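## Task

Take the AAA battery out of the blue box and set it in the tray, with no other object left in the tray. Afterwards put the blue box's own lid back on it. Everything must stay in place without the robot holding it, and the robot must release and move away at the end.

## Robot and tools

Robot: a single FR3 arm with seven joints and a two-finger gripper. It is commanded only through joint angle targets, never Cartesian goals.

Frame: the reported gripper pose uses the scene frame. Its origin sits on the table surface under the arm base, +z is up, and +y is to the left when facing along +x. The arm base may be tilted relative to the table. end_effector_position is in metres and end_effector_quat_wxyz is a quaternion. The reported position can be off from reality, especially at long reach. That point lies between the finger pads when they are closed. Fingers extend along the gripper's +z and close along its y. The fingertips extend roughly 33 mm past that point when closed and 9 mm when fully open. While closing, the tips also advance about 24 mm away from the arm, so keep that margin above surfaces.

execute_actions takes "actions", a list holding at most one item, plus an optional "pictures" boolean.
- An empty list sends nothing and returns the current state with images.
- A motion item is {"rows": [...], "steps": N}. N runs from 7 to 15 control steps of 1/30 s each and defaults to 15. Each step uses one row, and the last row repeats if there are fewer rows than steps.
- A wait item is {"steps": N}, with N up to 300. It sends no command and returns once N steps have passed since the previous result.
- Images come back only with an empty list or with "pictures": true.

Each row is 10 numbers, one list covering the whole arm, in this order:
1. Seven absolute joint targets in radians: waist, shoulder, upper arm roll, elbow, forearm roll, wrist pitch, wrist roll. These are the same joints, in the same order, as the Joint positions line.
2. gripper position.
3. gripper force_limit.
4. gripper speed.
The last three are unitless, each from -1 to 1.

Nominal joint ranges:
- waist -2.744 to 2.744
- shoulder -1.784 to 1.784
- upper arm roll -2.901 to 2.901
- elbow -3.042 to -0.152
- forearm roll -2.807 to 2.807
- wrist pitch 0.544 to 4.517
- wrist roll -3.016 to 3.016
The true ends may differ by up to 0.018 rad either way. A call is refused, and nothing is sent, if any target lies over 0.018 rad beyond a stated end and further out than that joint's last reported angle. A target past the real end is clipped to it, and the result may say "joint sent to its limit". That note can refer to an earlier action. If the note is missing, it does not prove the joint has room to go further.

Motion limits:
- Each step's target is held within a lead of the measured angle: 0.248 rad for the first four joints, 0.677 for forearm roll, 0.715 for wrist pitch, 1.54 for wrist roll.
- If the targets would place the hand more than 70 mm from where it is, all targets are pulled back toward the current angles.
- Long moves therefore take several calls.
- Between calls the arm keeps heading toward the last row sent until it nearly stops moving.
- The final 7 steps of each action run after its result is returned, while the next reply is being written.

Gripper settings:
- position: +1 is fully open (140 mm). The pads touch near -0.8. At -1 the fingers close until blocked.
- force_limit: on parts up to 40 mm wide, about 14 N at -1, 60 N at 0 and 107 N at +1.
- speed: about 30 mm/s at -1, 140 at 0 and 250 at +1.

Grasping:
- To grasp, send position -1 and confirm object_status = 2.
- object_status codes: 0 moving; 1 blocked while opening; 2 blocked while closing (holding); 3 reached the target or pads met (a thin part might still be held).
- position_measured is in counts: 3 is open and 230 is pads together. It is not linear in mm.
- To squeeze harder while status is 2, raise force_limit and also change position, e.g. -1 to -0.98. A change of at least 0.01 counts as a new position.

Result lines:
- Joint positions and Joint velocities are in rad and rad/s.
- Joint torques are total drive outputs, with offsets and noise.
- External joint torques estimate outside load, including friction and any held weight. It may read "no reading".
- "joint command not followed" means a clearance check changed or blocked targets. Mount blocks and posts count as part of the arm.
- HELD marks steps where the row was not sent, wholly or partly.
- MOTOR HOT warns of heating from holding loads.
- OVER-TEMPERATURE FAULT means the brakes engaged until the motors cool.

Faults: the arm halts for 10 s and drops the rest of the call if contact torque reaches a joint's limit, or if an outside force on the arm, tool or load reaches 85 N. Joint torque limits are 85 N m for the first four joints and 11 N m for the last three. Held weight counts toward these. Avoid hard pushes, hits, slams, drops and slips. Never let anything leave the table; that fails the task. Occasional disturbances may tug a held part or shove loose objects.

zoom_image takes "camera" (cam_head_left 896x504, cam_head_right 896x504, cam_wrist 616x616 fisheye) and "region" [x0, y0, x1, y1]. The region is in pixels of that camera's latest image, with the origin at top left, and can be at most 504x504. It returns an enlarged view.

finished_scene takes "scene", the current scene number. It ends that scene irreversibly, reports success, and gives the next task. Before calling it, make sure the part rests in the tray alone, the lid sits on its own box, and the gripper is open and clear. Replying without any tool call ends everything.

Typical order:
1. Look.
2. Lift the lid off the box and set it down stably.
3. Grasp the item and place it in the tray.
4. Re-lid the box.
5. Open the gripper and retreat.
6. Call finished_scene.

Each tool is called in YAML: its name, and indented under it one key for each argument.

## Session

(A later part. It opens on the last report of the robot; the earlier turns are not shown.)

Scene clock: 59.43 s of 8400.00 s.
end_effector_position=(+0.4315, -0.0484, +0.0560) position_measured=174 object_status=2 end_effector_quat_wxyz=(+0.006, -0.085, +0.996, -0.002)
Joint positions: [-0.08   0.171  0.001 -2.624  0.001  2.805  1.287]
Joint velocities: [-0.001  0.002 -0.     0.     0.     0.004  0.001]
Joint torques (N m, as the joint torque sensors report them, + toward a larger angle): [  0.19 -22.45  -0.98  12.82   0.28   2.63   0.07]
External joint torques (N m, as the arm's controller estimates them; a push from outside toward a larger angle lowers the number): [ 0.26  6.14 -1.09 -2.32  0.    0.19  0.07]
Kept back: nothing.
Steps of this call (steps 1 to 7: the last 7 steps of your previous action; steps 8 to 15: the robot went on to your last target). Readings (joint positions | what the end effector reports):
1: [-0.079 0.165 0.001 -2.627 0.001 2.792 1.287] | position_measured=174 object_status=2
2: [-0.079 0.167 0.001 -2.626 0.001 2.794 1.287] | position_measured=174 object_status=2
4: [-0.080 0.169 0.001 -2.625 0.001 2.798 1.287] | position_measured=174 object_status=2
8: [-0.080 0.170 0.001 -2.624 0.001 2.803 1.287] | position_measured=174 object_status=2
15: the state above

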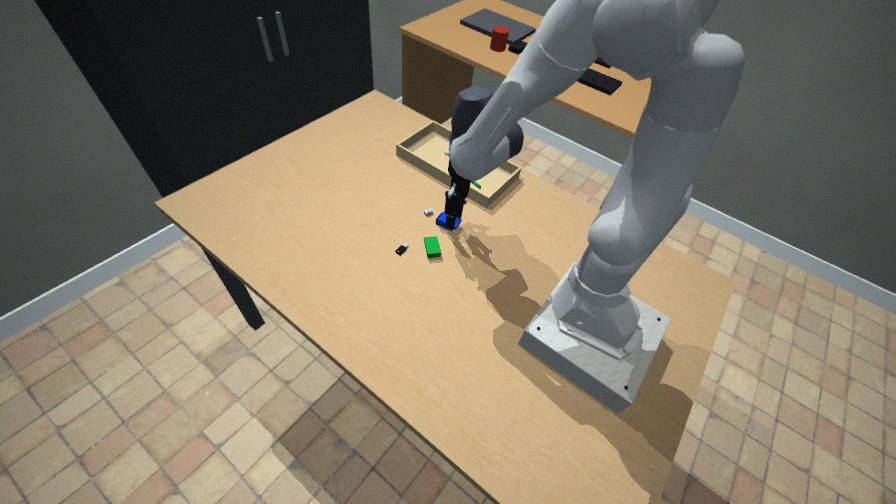

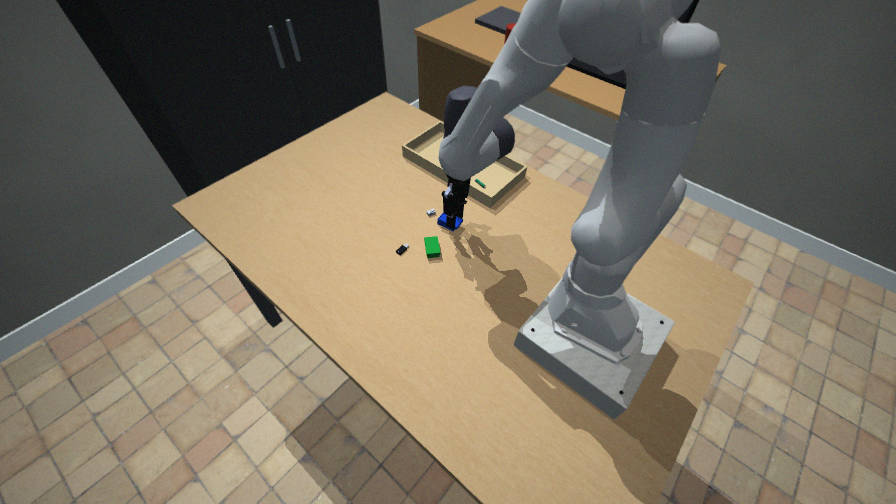

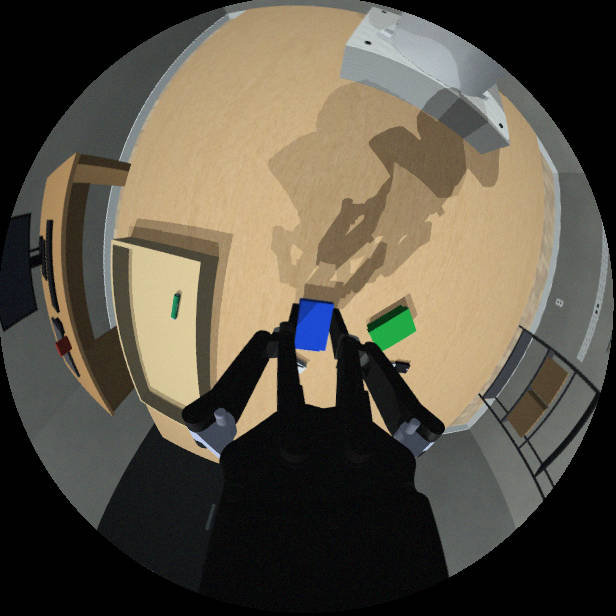

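execute_actions:
  actions:
    - {"rows":[[-0.082,0.16,0,-2.624,0,2.79,1.29,-1,-0.5,0],[-0.082,0.155,0,-2.62,0,2.78,1.29,-1,-0.5,0],[-0.082,0.158,0,-2.613,0,2.775,1.29,-1,-0.5,0]],"steps":15}

execute_actions:
  actions:
    - {"steps":20}
  pictures: true

zoom_image:
  camera: "cam_head_left"
  region: [420,195,480,245]

zoom_image:
  camera: "cam_wrist"
  region: [275,280,345,330]

Scene clock: 60.30 s of 8400.00 s.
end_effector_position=(+0.4352, -0.0488, +0.0620) position_measured=174 object_status=2 end_effector_quat_wxyz=(+0.006, -0.085, +0.996, -0.002)
Joint positions: [-0.08   0.159  0.001 -2.615  0.001  2.785  1.287]
Joint velocities: [-0.001 -0.    -0.001  0.007  0.001 -0.042 -0.   ]
Joint torques (N m, as the joint torque sensors report them, + toward a larger angle): [ -0.23 -28.96  -1.08  14.92   0.25   1.95   0.06]
External joint torques (N m, as the arm's controller estimates them; a push from outside toward a larger angle lowers the number): [-0.06 -0.74 -1.07 -0.27 -0.05 -0.44  0.06]
Steps of this call (steps 1 to 15: the robot went on to your last target; steps 16 to 18: nothing new was sent; steps 19 to 26: the first 8 steps of this action). Readings (joint positions | what the end effector reports):
19: [-0.080 0.169 0.001 -2.624 0.001 2.804 1.287] | position_measured=174 object_status=2
20: [-0.080 0.166 0.001 -2.624 0.001 2.800 1.287] | position_measured=174 object_status=2
22: [-0.080 0.162 0.001 -2.620 0.001 2.793 1.287] | position_measured=174 object_status=2
26: the state above

Scene clock: 60.97 s of 8400.00 s.
end_effector_position=(+0.4330, -0.0486, +0.0614) position_measured=174 object_status=2 end_effector_quat_wxyz=(+0.002, -0.085, +0.996, -0.002)
Joint positions: [-0.08   0.159  0.001 -2.615  0.001  2.778  1.287]
Joint velocities: [ 0.    -0.001 -0.    -0.001 -0.    -0.001 -0.   ]
Joint torques (N m, as the joint torque sensors report them, + toward a larger angle): [ -0.73 -28.78  -0.77  15.34   0.24   2.15   0.06]
External joint torques (N m, as the arm's controller estimates them; a push from outside toward a larger angle lowers the number): [-0.62 -0.07 -0.82 -0.22 -0.06 -0.3   0.06]
Kept back: nothing.
Steps of this call (steps 1 to 7: the last 7 steps of your previous action; steps 8 to 15: the robot went on to your last target; steps 16 to 20: nothing new was sent). Readings (joint positions | what the end effector reports):
1: [-0.080 0.159 0.001 -2.615 0.001 2.784 1.287] | position_measured=174 object_status=2
2: [-0.080 0.159 0.001 -2.615 0.001 2.783 1.287] | position_measured=174 object_status=2
4: [-0.080 0.159 0.001 -2.615 0.001 2.781 1.287] | position_measured=174 object_status=2
8: [-0.080 0.159 0.001 -2.615 0.001 2.779 1.287] | position_measured=174 object_status=2
20: the state above
The arm was judged still, so your last target was given up. Only a new action makes it travel on or press farther. Fingers that are still opening or closing keep moving.

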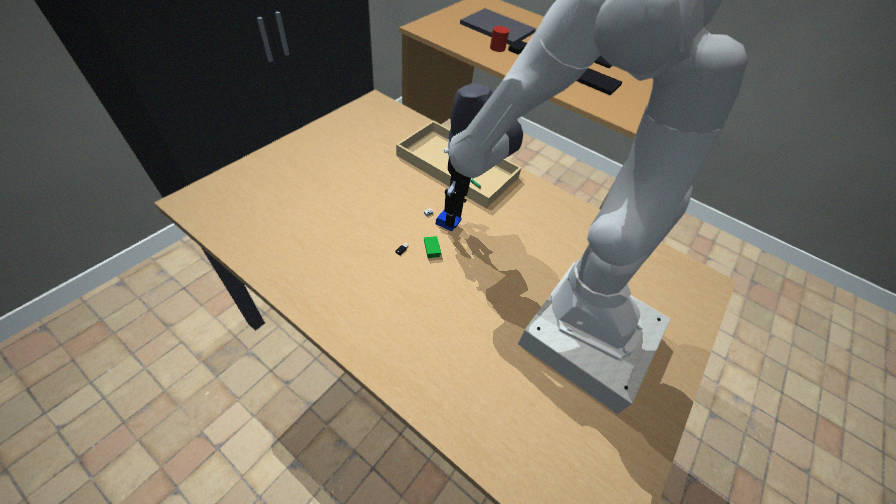

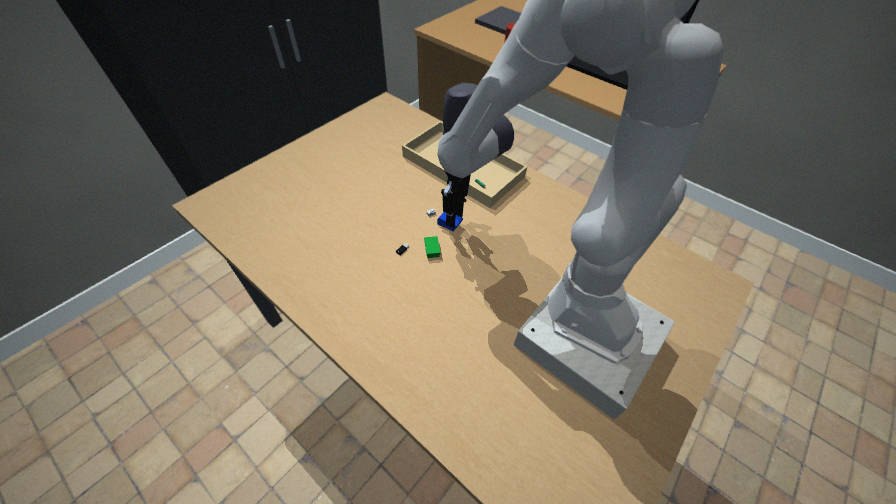

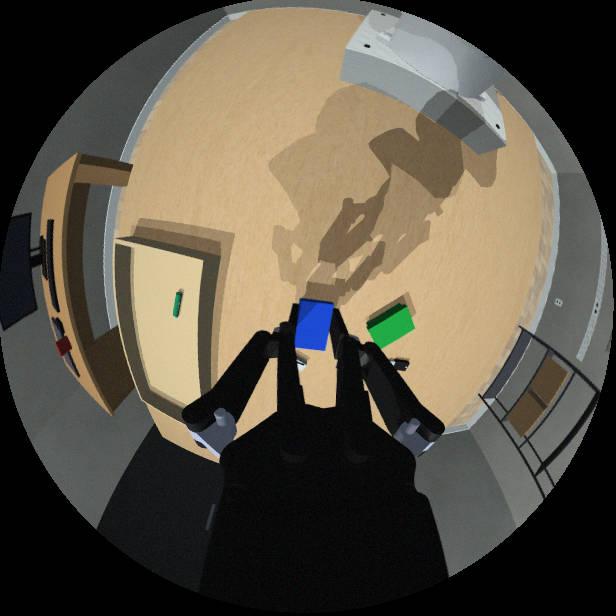

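Region (420, 195, 480, 245) of cam_head_left's 896x504 image, scaled by 8.400, with more detail than that image has.

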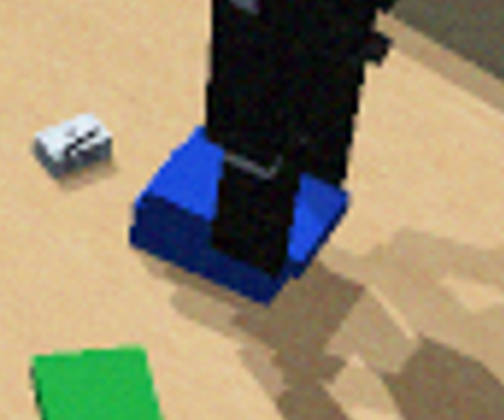

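Region (275, 280, 345, 330) of cam_wrist's 616x616 image, scaled by 7.200, with more detail than that image has; it fills the top 360 rows of this view, and the rest is white.

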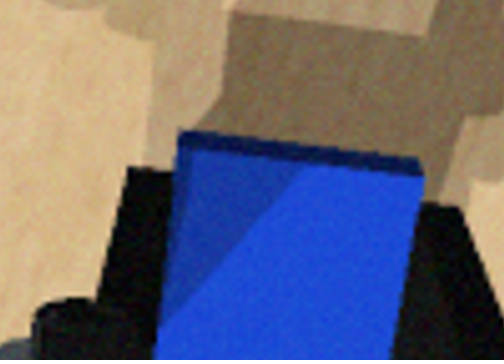

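execute_actions:
  actions:
    - {"rows":[[-0.082,0.13,0,-2.615,0,2.75,1.29,-1,-0.5,0],[-0.082,0.1,0,-2.615,0,2.715,1.29,-1,-0.5,0],[-0.082,0.07,0,-2.615,0,2.685,1.29,-1,-0.5,0]],"steps":15}

execute_actions:
  actions:
    - {"steps":25}
  pictures: true

zoom_image:
  camera: "cam_wrist"
  region: [255,260,375,380]

zoom_image:
  camera: "cam_head_left"
  region: [410,180,500,250]

Scene clock: 61.57 s of 8400.00 s.
end_effector_position=(+0.4418, -0.0495, +0.0939) position_measured=174 object_status=2 end_effector_quat_wxyz=(+0.014, -0.085, +0.996, -0.004)
Joint positions: [-0.08   0.073  0.001 -2.614  0.001  2.713  1.287]
Joint velocities: [-0.001 -0.068  0.     0.     0.001 -0.141 -0.   ]
Joint torques (N m, as the joint torque sensors report them, + toward a larger angle): [ -1.47 -24.98  -1.28  15.47   0.34   1.9    0.13]
External joint torques (N m, as the arm's controller estimates them; a push from outside toward a larger angle lowers the number): [-1.28 -0.57 -1.16  0.3  -0.03 -0.33  0.13]
Steps of this call (steps 1 to 10: nothing new was sent; steps 11 to 18: the first 8 steps of this action). Readings (joint positions | what the end effector reports):
11: [-0.080 0.156 0.001 -2.616 0.001 2.773 1.287] | position_measured=174 object_status=2
12: [-0.080 0.145 0.001 -2.617 0.001 2.764 1.287] | position_measured=174 object_status=2
14: [-0.080 0.108 0.001 -2.618 0.001 2.739 1.287] | position_measured=174 object_status=2
18: the state above

Scene clock: 62.40 s of 8400.00 s.
end_effector_position=(+0.4344, -0.0487, +0.0923) position_measured=174 object_status=2 end_effector_quat_wxyz=(+0.002, -0.085, +0.996, -0.002)
Joint positions: [-0.08   0.071  0.001 -2.614  0.001  2.688  1.287]
Joint velocities: [ 0.     0.    -0.001  0.001 -0.    -0.    -0.   ]
Joint torques (N m, as the joint torque sensors report them, + toward a larger angle): [ -0.34 -27.71  -0.45  14.8    0.31   2.17   0.06]
External joint torques (N m, as the arm's controller estimates them; a push from outside toward a larger angle lowers the number): [-0.26 -0.4  -0.44 -2.35 -0.05 -0.29  0.06]
Kept back: nothing.
Steps of this call (steps 1 to 7: the last 7 steps of your previous action; steps 8 to 25: the robot went on to your last target). Readings (joint positions | what the end effector reports):
1: [-0.080 0.071 0.001 -2.614 0.001 2.708 1.287] | position_measured=174 object_status=2
2: [-0.080 0.071 0.001 -2.614 0.001 2.705 1.287] | position_measured=174 object_status=2
4: [-0.080 0.071 0.001 -2.614 0.001 2.699 1.287] | position_measured=174 object_status=2
8: [-0.080 0.071 0.001 -2.614 0.001 2.693 1.287] | position_measured=174 object_status=2
25: the state above

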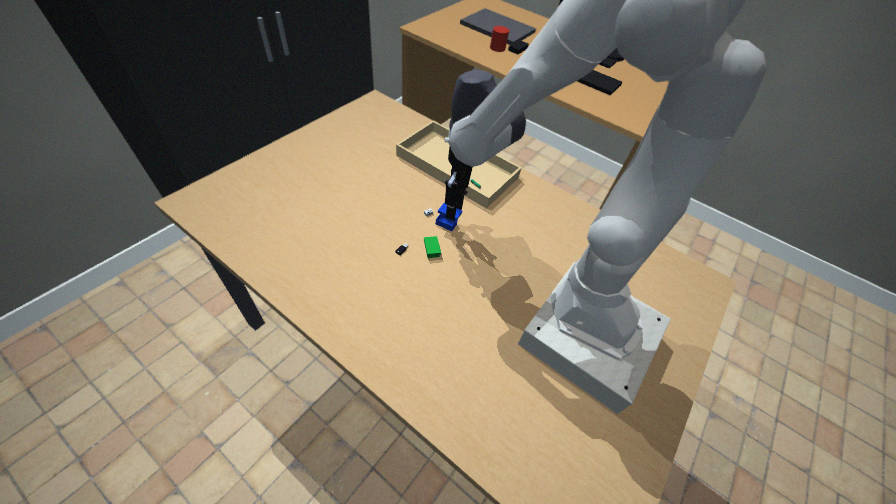

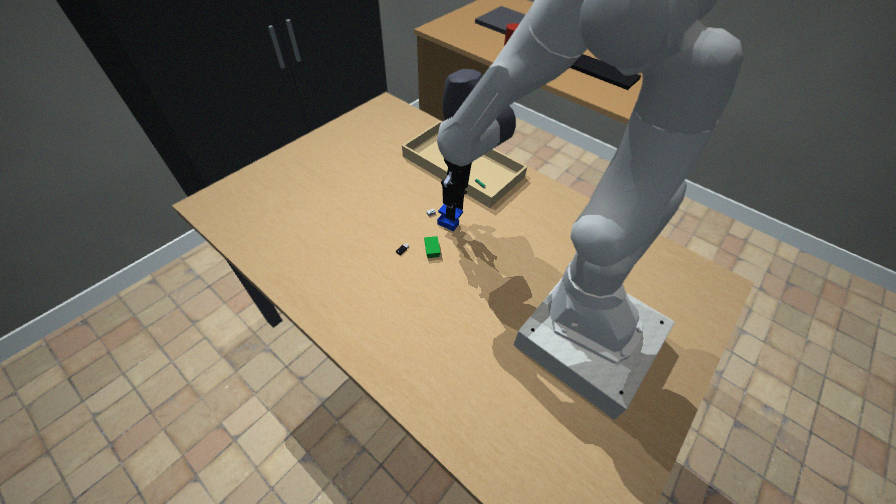

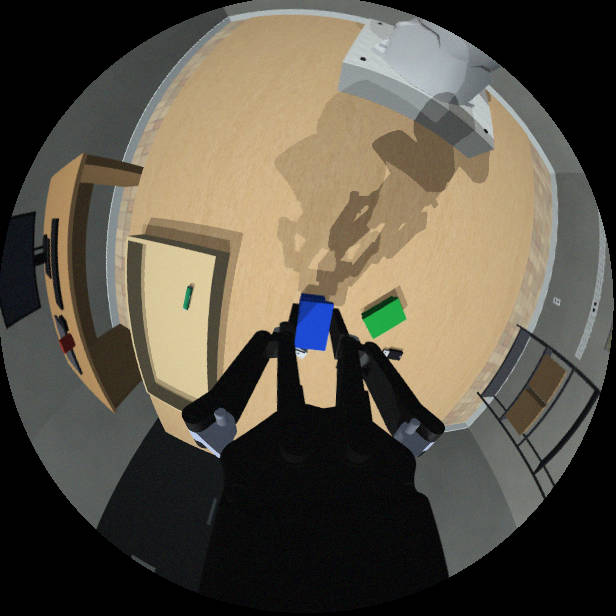

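Region (255, 260, 375, 380) of cam_wrist's 616x616 image, scaled by 4.200, with more detail than that image has.

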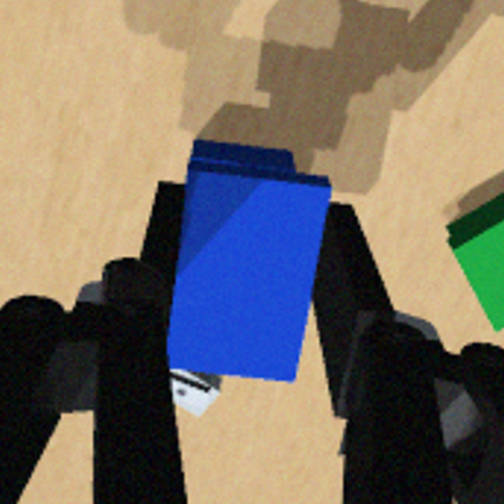

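Region (410, 180, 500, 250) of cam_head_left's 896x504 image, scaled by 5.600, with more detail than that image has.

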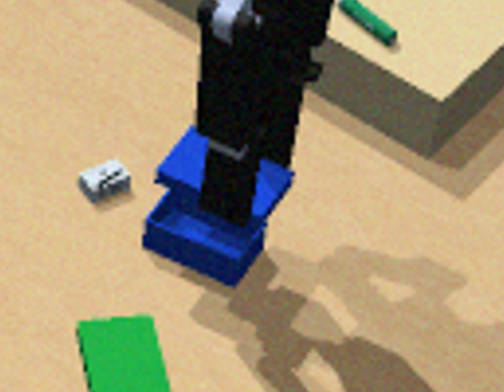

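execute_actions:
  actions:
    - {"rows":[[-0.089,0.08,0,-2.605,0,2.72,1.29,-1,-0.5,0],[-0.089,0.09,0,-2.597,0,2.75,1.29,-1,-0.5,0],[-0.089,0.105,0,-2.593,0,2.764,1.29,-1,-0.5,0],[-0.089,0.12,0,-2.593,0,2.764,1.29,-1,-0.5,0],[-0.089,0.135,0,-2.593,0,2.764,1.29,-1,-0.5,0],[-0.089,0.15,0,-2.593,0,2.764,1.29,-1,-0.5,0],[-0.089,0.162,0,-2.593,0,2.764,1.29,-1,-0.5,0],[-0.089,0.171,0,-2.593,0,2.764,1.29,-1,-0.5,0]],"steps":15}

execute_actions:
  actions:
    - {"steps":22}
  pictures: true

zoom_image:
  camera: "cam_wrist"
  region: [255,260,375,380]

zoom_image:
  camera: "cam_head_left"
  region: [410,180,500,250]

Scene clock: 63.27 s of 8400.00 s.
end_effector_position=(+0.4417, -0.0525, +0.0728) position_measured=174 object_status=2 end_effector_quat_wxyz=(+0.005, -0.082, +0.997, -0.002)
Joint positions: [-0.086  0.141  0.001 -2.594  0.001  2.744  1.287]
Joint velocities: [-0.001  0.391 -0.    -0.001  0.001  0.096  0.001]
Joint torques (N m, as the joint torque sensors report them, + toward a larger angle): [ -0.86 -29.69  -1.27  15.62   0.24   3.31   0.08]
External joint torques (N m, as the arm's controller estimates them; a push from outside toward a larger angle lowers the number): [-0.89  1.36 -1.46 -0.49 -0.06  0.69  0.08]
Steps of this call (steps 1 to 15: the robot went on to your last target; steps 16 to 18: nothing new was sent; steps 19 to 26: the first 8 steps of this action). Readings (joint positions | what the end effector reports):
19: [-0.081 0.072 0.001 -2.613 0.001 2.691 1.287] | position_measured=174 object_status=2
20: [-0.082 0.076 0.001 -2.609 0.001 2.700 1.287] | position_measured=174 object_status=2
22: [-0.085 0.091 0.001 -2.600 0.001 2.720 1.287] | position_measured=174 object_status=2
26: the state above

Scene clock: 64.00 s of 8400.00 s.
end_effector_position=(+0.4370, -0.0520, +0.0616) position_measured=174 object_status=2 end_effector_quat_wxyz=(-0.001, -0.082, +0.997, -0.001)
Joint positions: [-0.086  0.17   0.001 -2.594  0.001  2.761  1.287]
Joint velocities: [-0.    -0.    -0.001  0.001  0.     0.001 -0.001]
Joint torques (N m, as the joint torque sensors report them, + toward a larger angle): [ -1.06 -27.56  -0.63  15.01   0.36   2.9    0.06]
External joint torques (N m, as the arm's controller estimates them; a push from outside toward a larger angle lowers the number): [-0.96  1.71 -0.7  -0.83  0.06  0.45  0.06]
Kept back: nothing.
Steps of this call (steps 1 to 7: the last 7 steps of your previous action; steps 8 to 22: the robot went on to your last target). Readings (joint positions | what the end effector reports):
1: [-0.086 0.153 0.001 -2.594 0.001 2.747 1.287] | position_measured=174 object_status=2
2: [-0.086 0.161 0.001 -2.594 0.001 2.749 1.287] | position_measured=174 object_status=2
4: [-0.086 0.168 0.001 -2.594 0.001 2.752 1.287] | position_measured=174 object_status=2
8: [-0.086 0.170 0.001 -2.594 0.001 2.757 1.287] | position_measured=174 object_status=2
22: the state above

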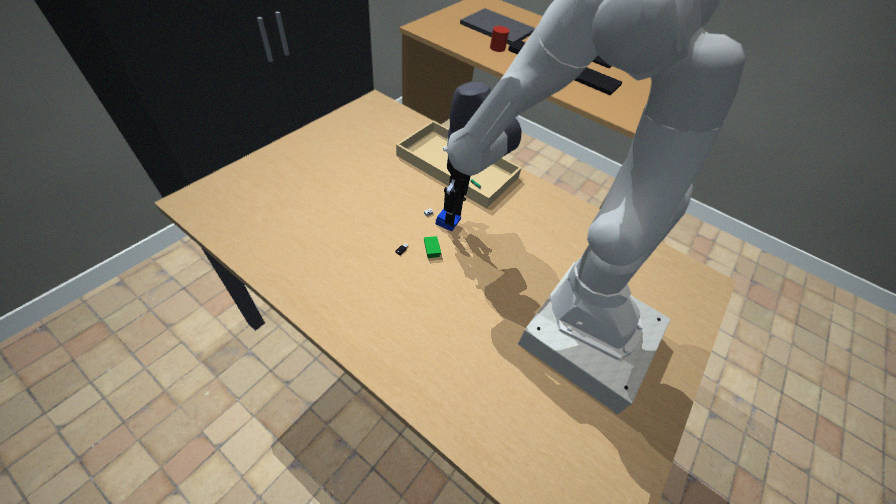

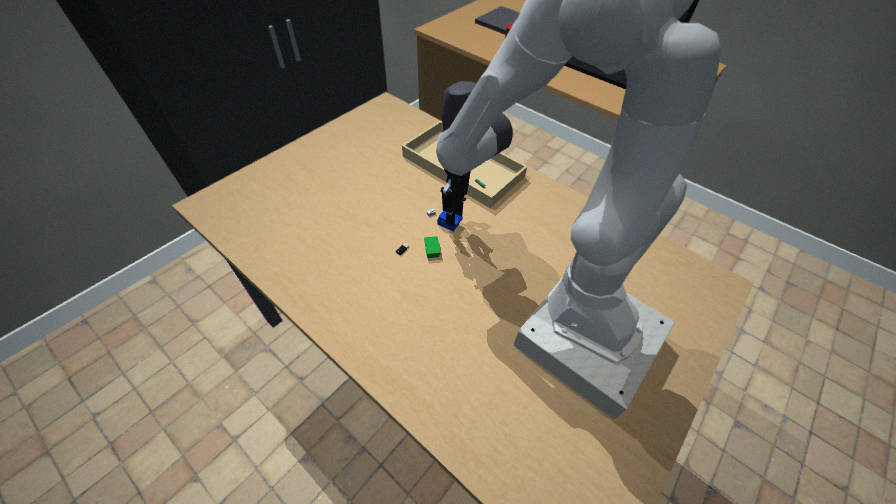

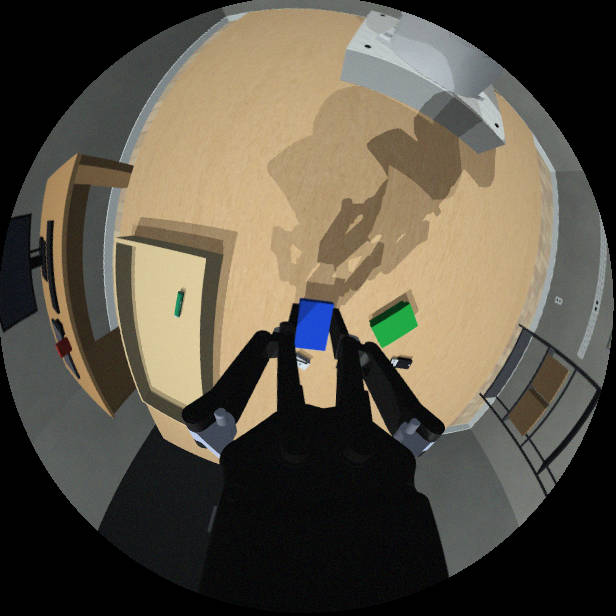

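Region (255, 260, 375, 380) of cam_wrist's 616x616 image, scaled by 4.200, with more detail than that image has.

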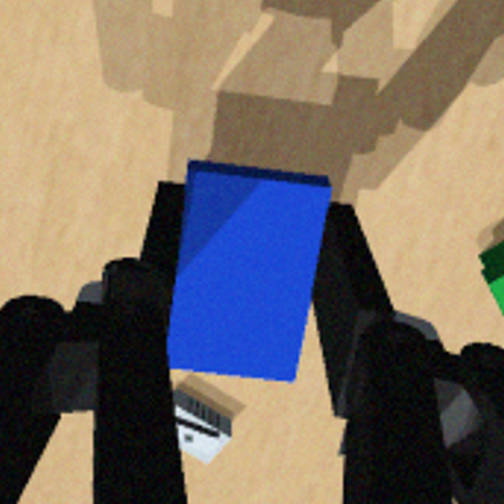

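Region (410, 180, 500, 250) of cam_head_left's 896x504 image, scaled by 5.600, with more detail than that image has.

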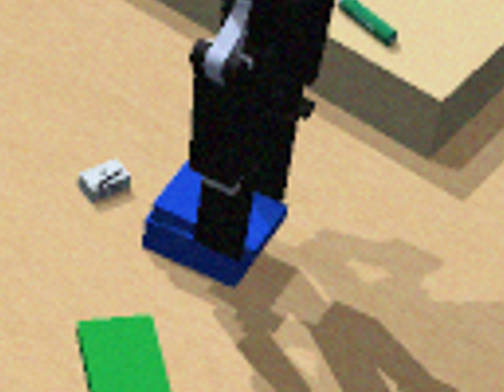

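execute_actions:
  actions:
    - {"rows":[[-0.089,0.172,0,-2.581,0,2.753,1.29,-1,-0.5,0]],"steps":15}
  pictures: true

zoom_image:
  camera: "cam_head_left"
  region: [410,180,500,250]

Scene clock: 65.07 s of 8400.00 s.
end_effector_position=(+0.4424, -0.0527, +0.0642) position_measured=174 object_status=2 end_effector_quat_wxyz=(+0.002, -0.082, +0.997, -0.002)
Joint positions: [-0.086  0.171  0.001 -2.583  0.001  2.757  1.287]
Joint velocities: [-0.    -0.001 -0.     0.004  0.    -0.008  0.001]
Joint torques (N m, as the joint torque sensors report them, + toward a larger angle): [ -0.39 -28.44  -0.97  16.52   0.31   2.15   0.15]
External joint torques (N m, as the arm's controller estimates them; a push from outside toward a larger angle lowers the number): [-0.29  0.89 -1.04  0.68  0.   -0.27  0.15]
Steps of this call (steps 1 to 15: the robot went on to your last target; steps 16 to 24: nothing new was sent; steps 25 to 32: the first 8 steps of this action). Readings (joint positions | what the end effector reports):
25: [-0.086 0.170 0.001 -2.592 0.001 2.760 1.287] | position_measured=174 object_status=2
26: [-0.086 0.171 0.001 -2.589 0.001 2.759 1.287] | position_measured=174 object_status=2
28: [-0.086 0.171 0.001 -2.585 0.001 2.758 1.287] | position_measured=174 object_status=2
32: the state above

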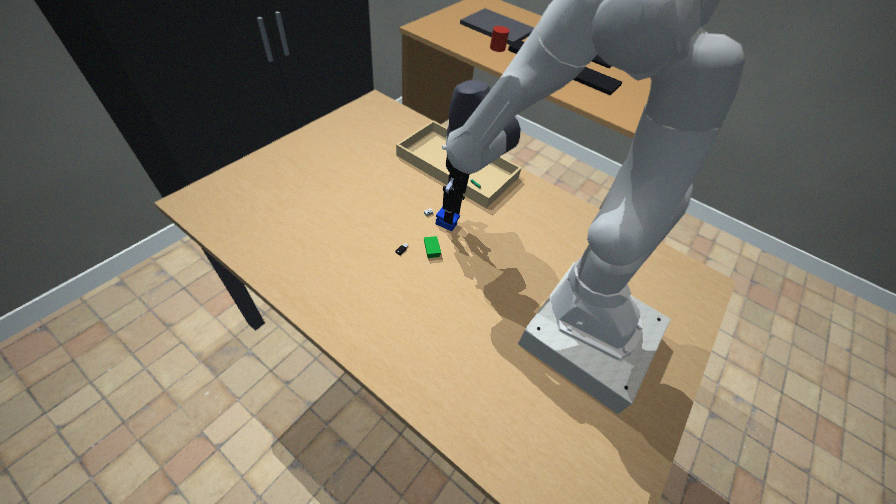

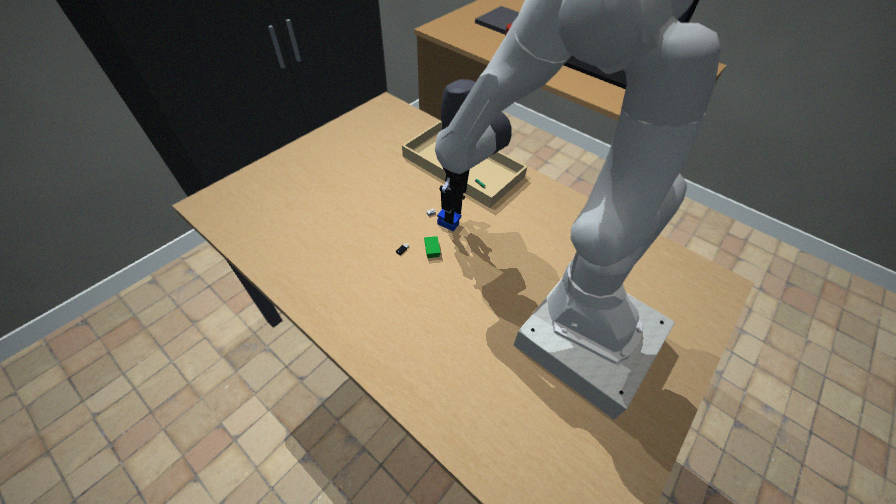

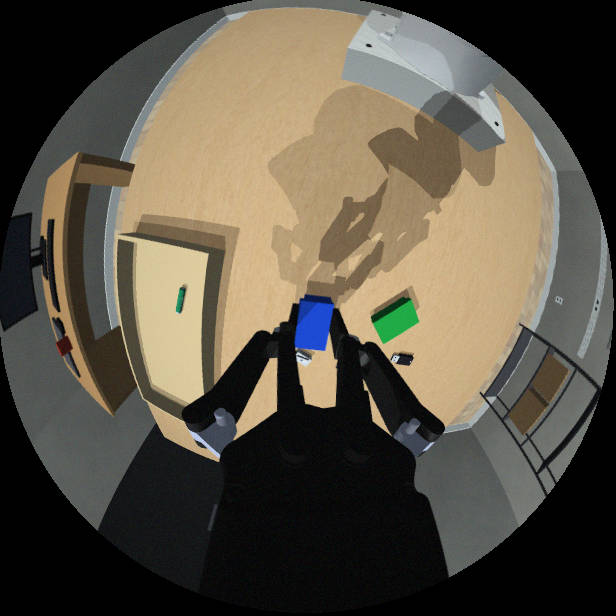

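Region (410, 180, 500, 250) of cam_head_left's 896x504 image, scaled by 5.600, with more detail than that image has.

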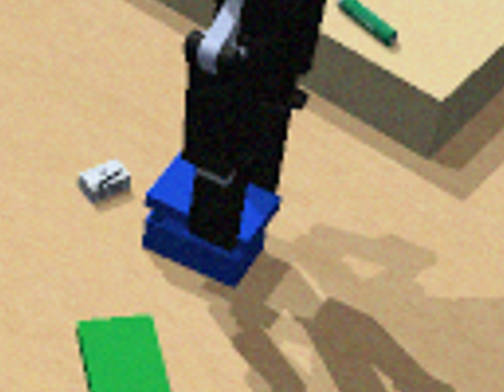

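execute_actions:
  actions:
    - {"rows":[[-0.089,0.18,0,-2.583,0,2.76,1.29,-1,-0.5,0],[-0.089,0.19,0,-2.584,0,2.765,1.29,-1,-0.5,0],[-0.089,0.2,0,-2.585,0,2.77,1.29,-1,-0.5,0],[-0.089,0.205,0,-2.585,0,2.775,1.29,-1,-0.5,0],[-0.089,0.21,0,-2.585,0,2.78,1.29,-1,-0.5,0]],"steps":15}
  pictures: true

zoom_image:
  camera: "cam_head_left"
  region: [410,180,500,250]

Scene clock: 65.70 s of 8400.00 s.
end_effector_position=(+0.4407, -0.0525, +0.0561) position_measured=174 object_status=2 end_effector_quat_wxyz=(-0.001, -0.082, +0.997, -0.001)
Joint positions: [-0.086  0.194  0.001 -2.581  0.001  2.772  1.287]
Joint velocities: [ 0.     0.006  0.     0.007  0.001  0.055 -0.   ]
Joint torques (N m, as the joint torque sensors report them, + toward a larger angle): [ -0.85 -19.83  -0.71  12.02   0.22   2.35   0.14]
External joint torques (N m, as the arm's controller estimates them; a push from outside toward a larger angle lowers the number): [-0.79 10.4  -0.85 -3.85 -0.08  0.05  0.14]
Steps of this call (steps 1 to 7: the last 7 steps of your previous action; steps 8 to 11: the robot went on to your last target; steps 12 to 19: the first 8 steps of this action). Readings (joint positions | what the end effector reports):
12: [-0.086 0.172 0.001 -2.583 0.001 2.756 1.287] | position_measured=174 object_status=2
13: [-0.086 0.175 0.001 -2.583 0.001 2.758 1.287] | position_measured=174 object_status=2
15: [-0.086 0.187 0.001 -2.583 0.001 2.762 1.287] | position_measured=174 object_status=2
19: the state above

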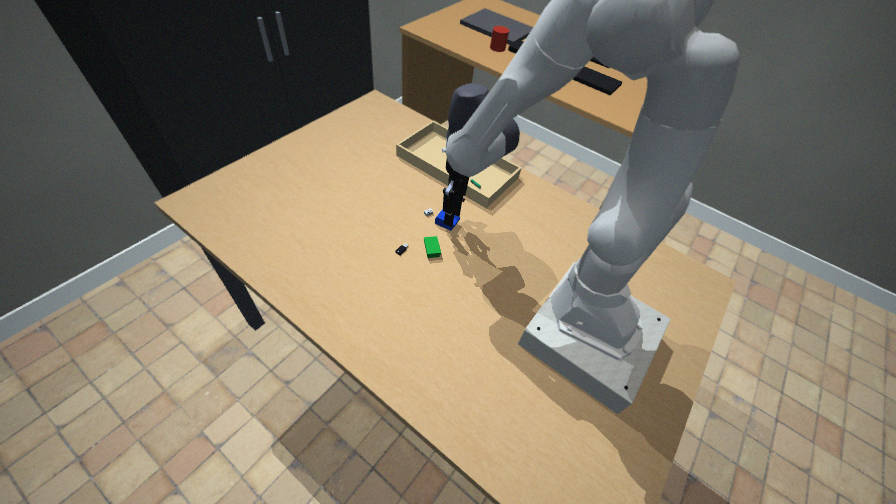

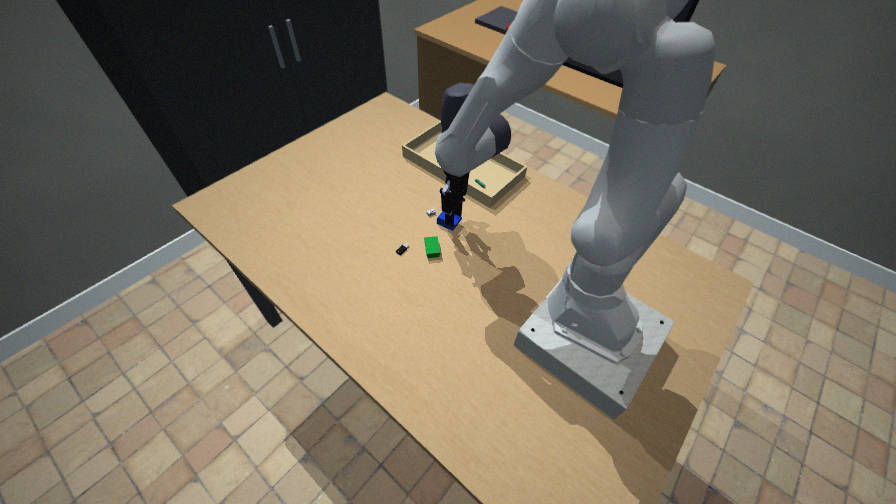

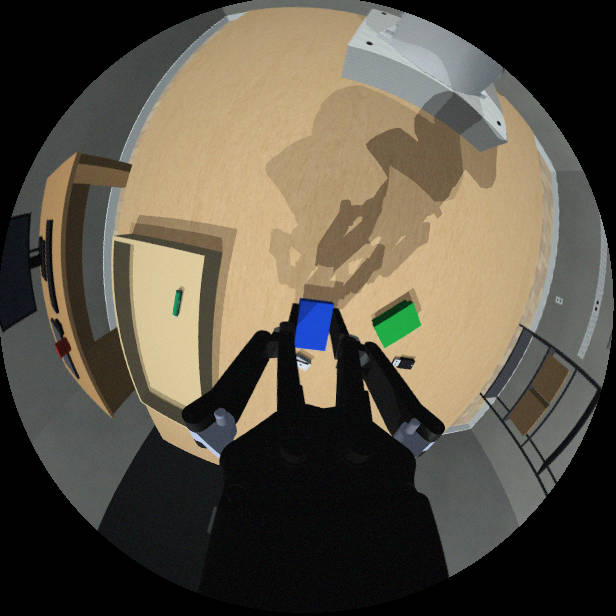

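Region (410, 180, 500, 250) of cam_head_left's 896x504 image, scaled by 5.600, with more detail than that image has.

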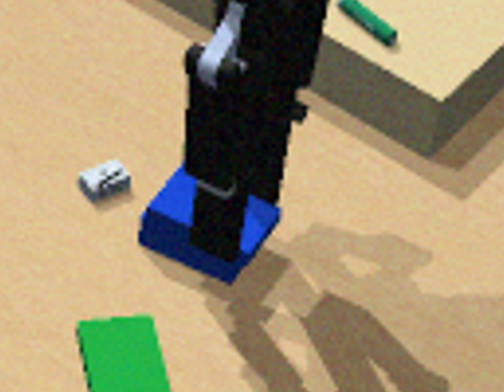

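execute_actions:
  actions:
    - {"rows":[[-0.089,0.193,0,-2.582,0,2.775,1.29,-1,-0.5,0],[-0.089,0.193,0,-2.582,0,2.775,1.29,-0.3,-0.5,-0.7]],"steps":15}

execute_actions:
  actions:
    - {"rows":[[-0.089,0.17,0,-2.585,0,2.755,1.29,-0.3,-0.5,-0.7],[-0.089,0.13,0,-2.59,0,2.72,1.29,-0.3,-0.5,-0.7],[-0.089,0.08,0,-2.59,0,2.67,1.29,-0.3,-0.5,-0.7],[-0.089,0.0,0,-2.58,0,2.58,1.29,-0.3,-0.5,-0.7],[-0.089,-0.1,0,-2.55,0,2.45,1.29,-0.3,-0.5,-0.7]],"steps":15}

execute_actions:
  actions:
    - {"steps":10}
  pictures: true

zoom_image:
  camera: "cam_head_left"
  region: [410,180,500,250]

zoom_image:
  camera: "cam_wrist"
  region: [250,250,380,380]

Scene clock: 66.60 s of 8400.00 s.
end_effector_position=(+0.4426, -0.0527, +0.0566) position_measured=167 object_status=0 end_effector_quat_wxyz=(+0.002, -0.082, +0.997, -0.002)
Joint positions: [-0.086  0.194  0.001 -2.581  0.001  2.778  1.287]
Joint velocities: [ 0.     0.     0.     0.001 -0.    -0.002  0.   ]
Joint torques (N m, as the joint torque sensors report them, + toward a larger angle): [ -1.   -29.74  -0.28  13.82   0.25   2.03   0.1 ]
External joint torques (N m, as the arm's controller estimates them; a push from outside toward a larger angle lowers the number): [-0.96  0.08 -0.43 -1.83 -0.05 -0.43  0.1 ]
Steps of this call (steps 1 to 7: the last 7 steps of your previous action; steps 8 to 15: the robot went on to your last target; steps 16 to 19: nothing new was sent; steps 20 to 27: the first 8 steps of this action). Readings (joint positions | what the end effector reports):
20: [-0.086 0.194 0.001 -2.581 0.001 2.779 1.287] | position_measured=174 object_status=2
21: [-0.086 0.194 0.001 -2.581 0.001 2.779 1.287] | position_measured=174 object_status=0
23: [-0.086 0.194 0.001 -2.581 0.001 2.778 1.287] | position_measured=168 object_status=0
27: the state above

Scene clock: 67.10 s of 8400.00 s.
end_effector_position=(+0.4709, -0.0559, +0.1603) position_measured=167 object_status=3 end_effector_quat_wxyz=(+0.041, -0.082, +0.996, -0.010)
Joint positions: [-0.087 -0.054  0.001 -2.557  0.001  2.585  1.287]
Joint velocities: [-0.001 -0.906 -0.001  0.292  0.001 -0.708 -0.002]
Joint torques (N m, as the joint torque sensors report them, + toward a larger angle): [-0.29 -8.61 -0.78  8.21  0.48  0.07 -0.02]
External joint torques (N m, as the arm's controller estimates them; a push from outside toward a larger angle lowers the number): [-0.08 -1.73 -0.5   0.44  0.03 -0.46 -0.02]
Steps of this call (steps 1 to 7: the last 7 steps of your previous action; steps 8 to 15: the first 8 steps of this action). Readings (joint positions | what the end effector reports):
8: [-0.086 0.191 0.001 -2.582 0.001 2.775 1.287] | position_measured=167 object_status=3
9: [-0.087 0.180 0.001 -2.586 0.001 2.766 1.287] | position_measured=167 object_status=3
11: [-0.087 0.124 0.001 -2.592 0.001 2.720 1.287] | position_measured=167 object_status=3
15: the state above

Scene clock: 67.43 s of 8400.00 s.
end_effector_position=(+0.4517, -0.0536, +0.1736) position_measured=167 object_status=3 end_effector_quat_wxyz=(+0.013, -0.082, +0.997, -0.004)
Joint positions: [-0.087 -0.101  0.001 -2.548  0.001  2.472  1.287]
Joint velocities: [-0.    -0.001  0.001 -0.003  0.001 -0.119  0.001]
Joint torques (N m, as the joint torque sensors report them, + toward a larger angle): [ -0.44 -23.81   0.1   18.51   0.45   2.47   0.1 ]
External joint torques (N m, as the arm's controller estimates them; a push from outside toward a larger angle lowers the number): [-0.37  1.25  0.27 -2.44 -0.07 -0.12  0.1 ]
Kept back: nothing.
Steps of this call (steps 1 to 7: the last 7 steps of your previous action; steps 8 to 10: the robot went on to your last target). Readings (joint positions | what the end effector reports):
1: [-0.087 -0.078 0.001 -2.549 0.001 2.564 1.287] | position_measured=167 object_status=3
2: [-0.087 -0.092 0.001 -2.545 0.001 2.546 1.287] | position_measured=167 object_status=3
4: [-0.087 -0.102 0.001 -2.544 0.001 2.517 1.287] | position_measured=167 object_status=3
8: [-0.087 -0.101 0.001 -2.548 0.001 2.481 1.287] | position_measured=167 object_status=3
10: the state above

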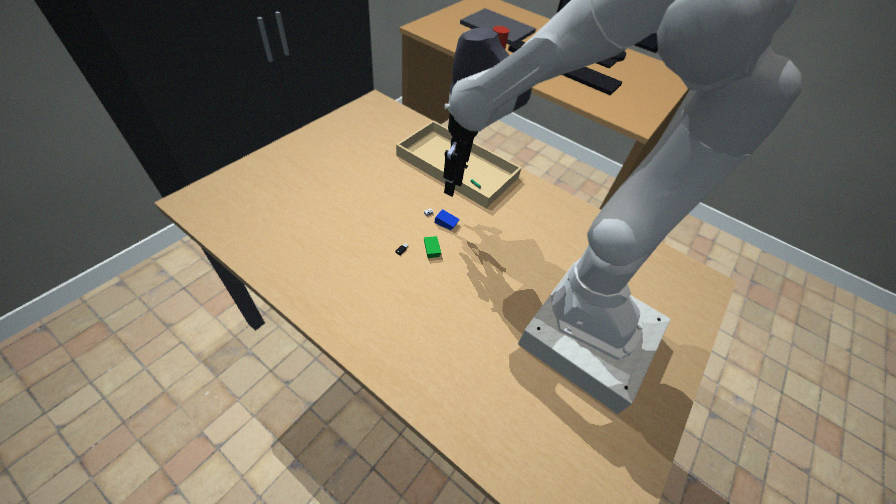

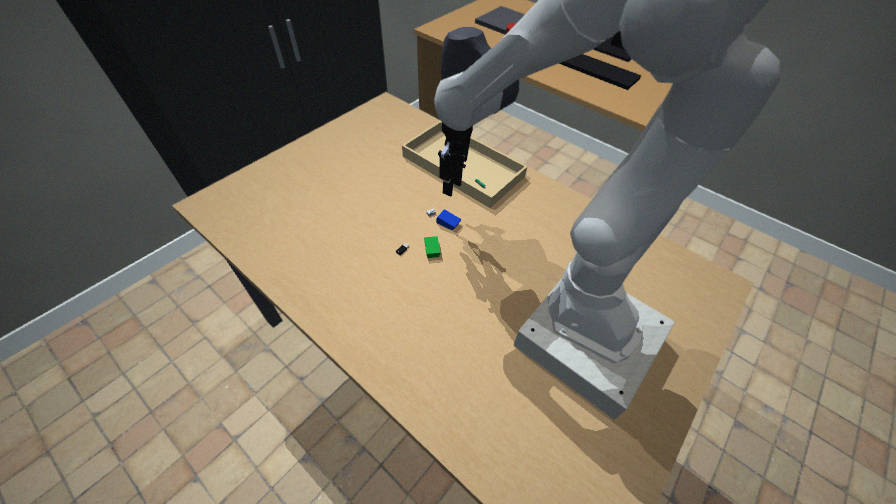

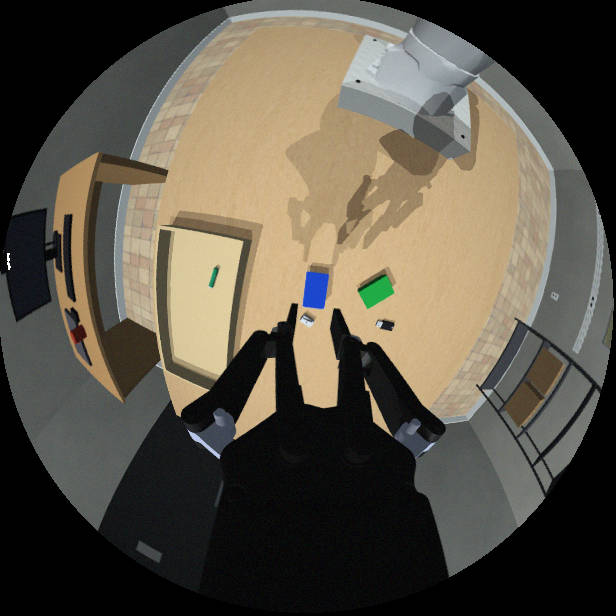

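Region (410, 180, 500, 250) of cam_head_left's 896x504 image, scaled by 5.600, with more detail than that image has.

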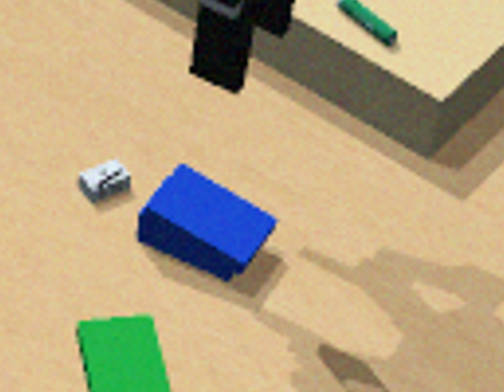

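Region (250, 250, 380, 380) of cam_wrist's 616x616 image, scaled by 3.877, with more detail than that image has.

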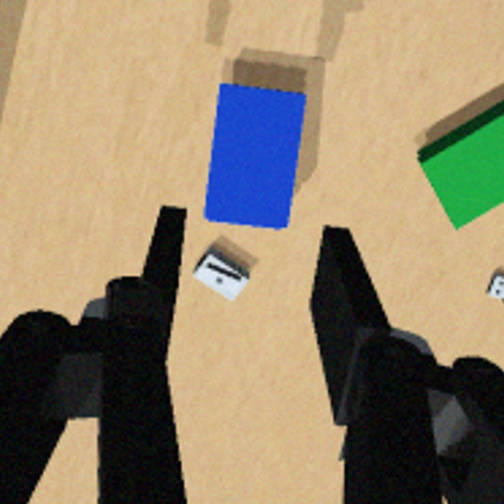

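zoom_image:
  camera: "cam_head_left"
  region: [415,200,475,265]

zoom_image:
  camera: "cam_head_right"
  region: [415,200,475,265]

Region (415, 200, 475, 265) of cam_head_left's 896x504 image, scaled by 7.754, with more detail than that image has; it fills the left 465 columns of this view, and the rest is white.

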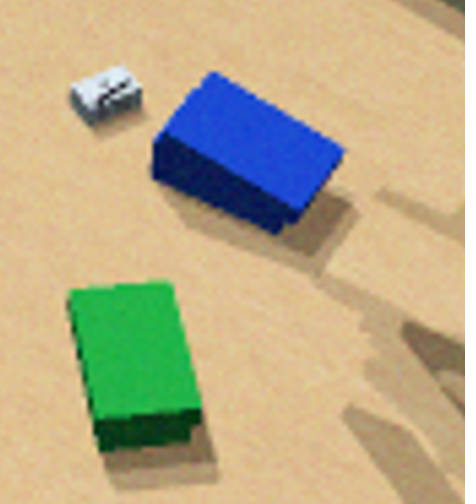

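Region (415, 200, 475, 265) of cam_head_right's 896x504 image, scaled by 7.754, with more detail than that image has; it fills the left 465 columns of this view, and the rest is white.

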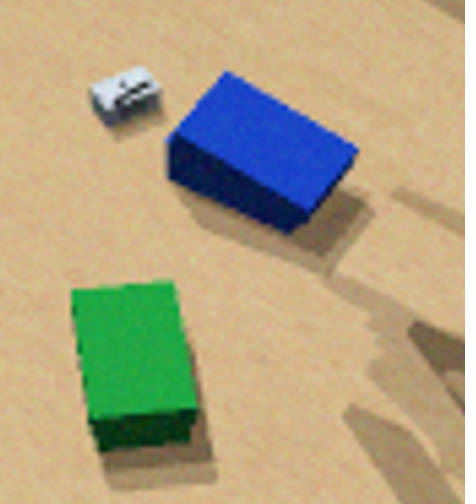

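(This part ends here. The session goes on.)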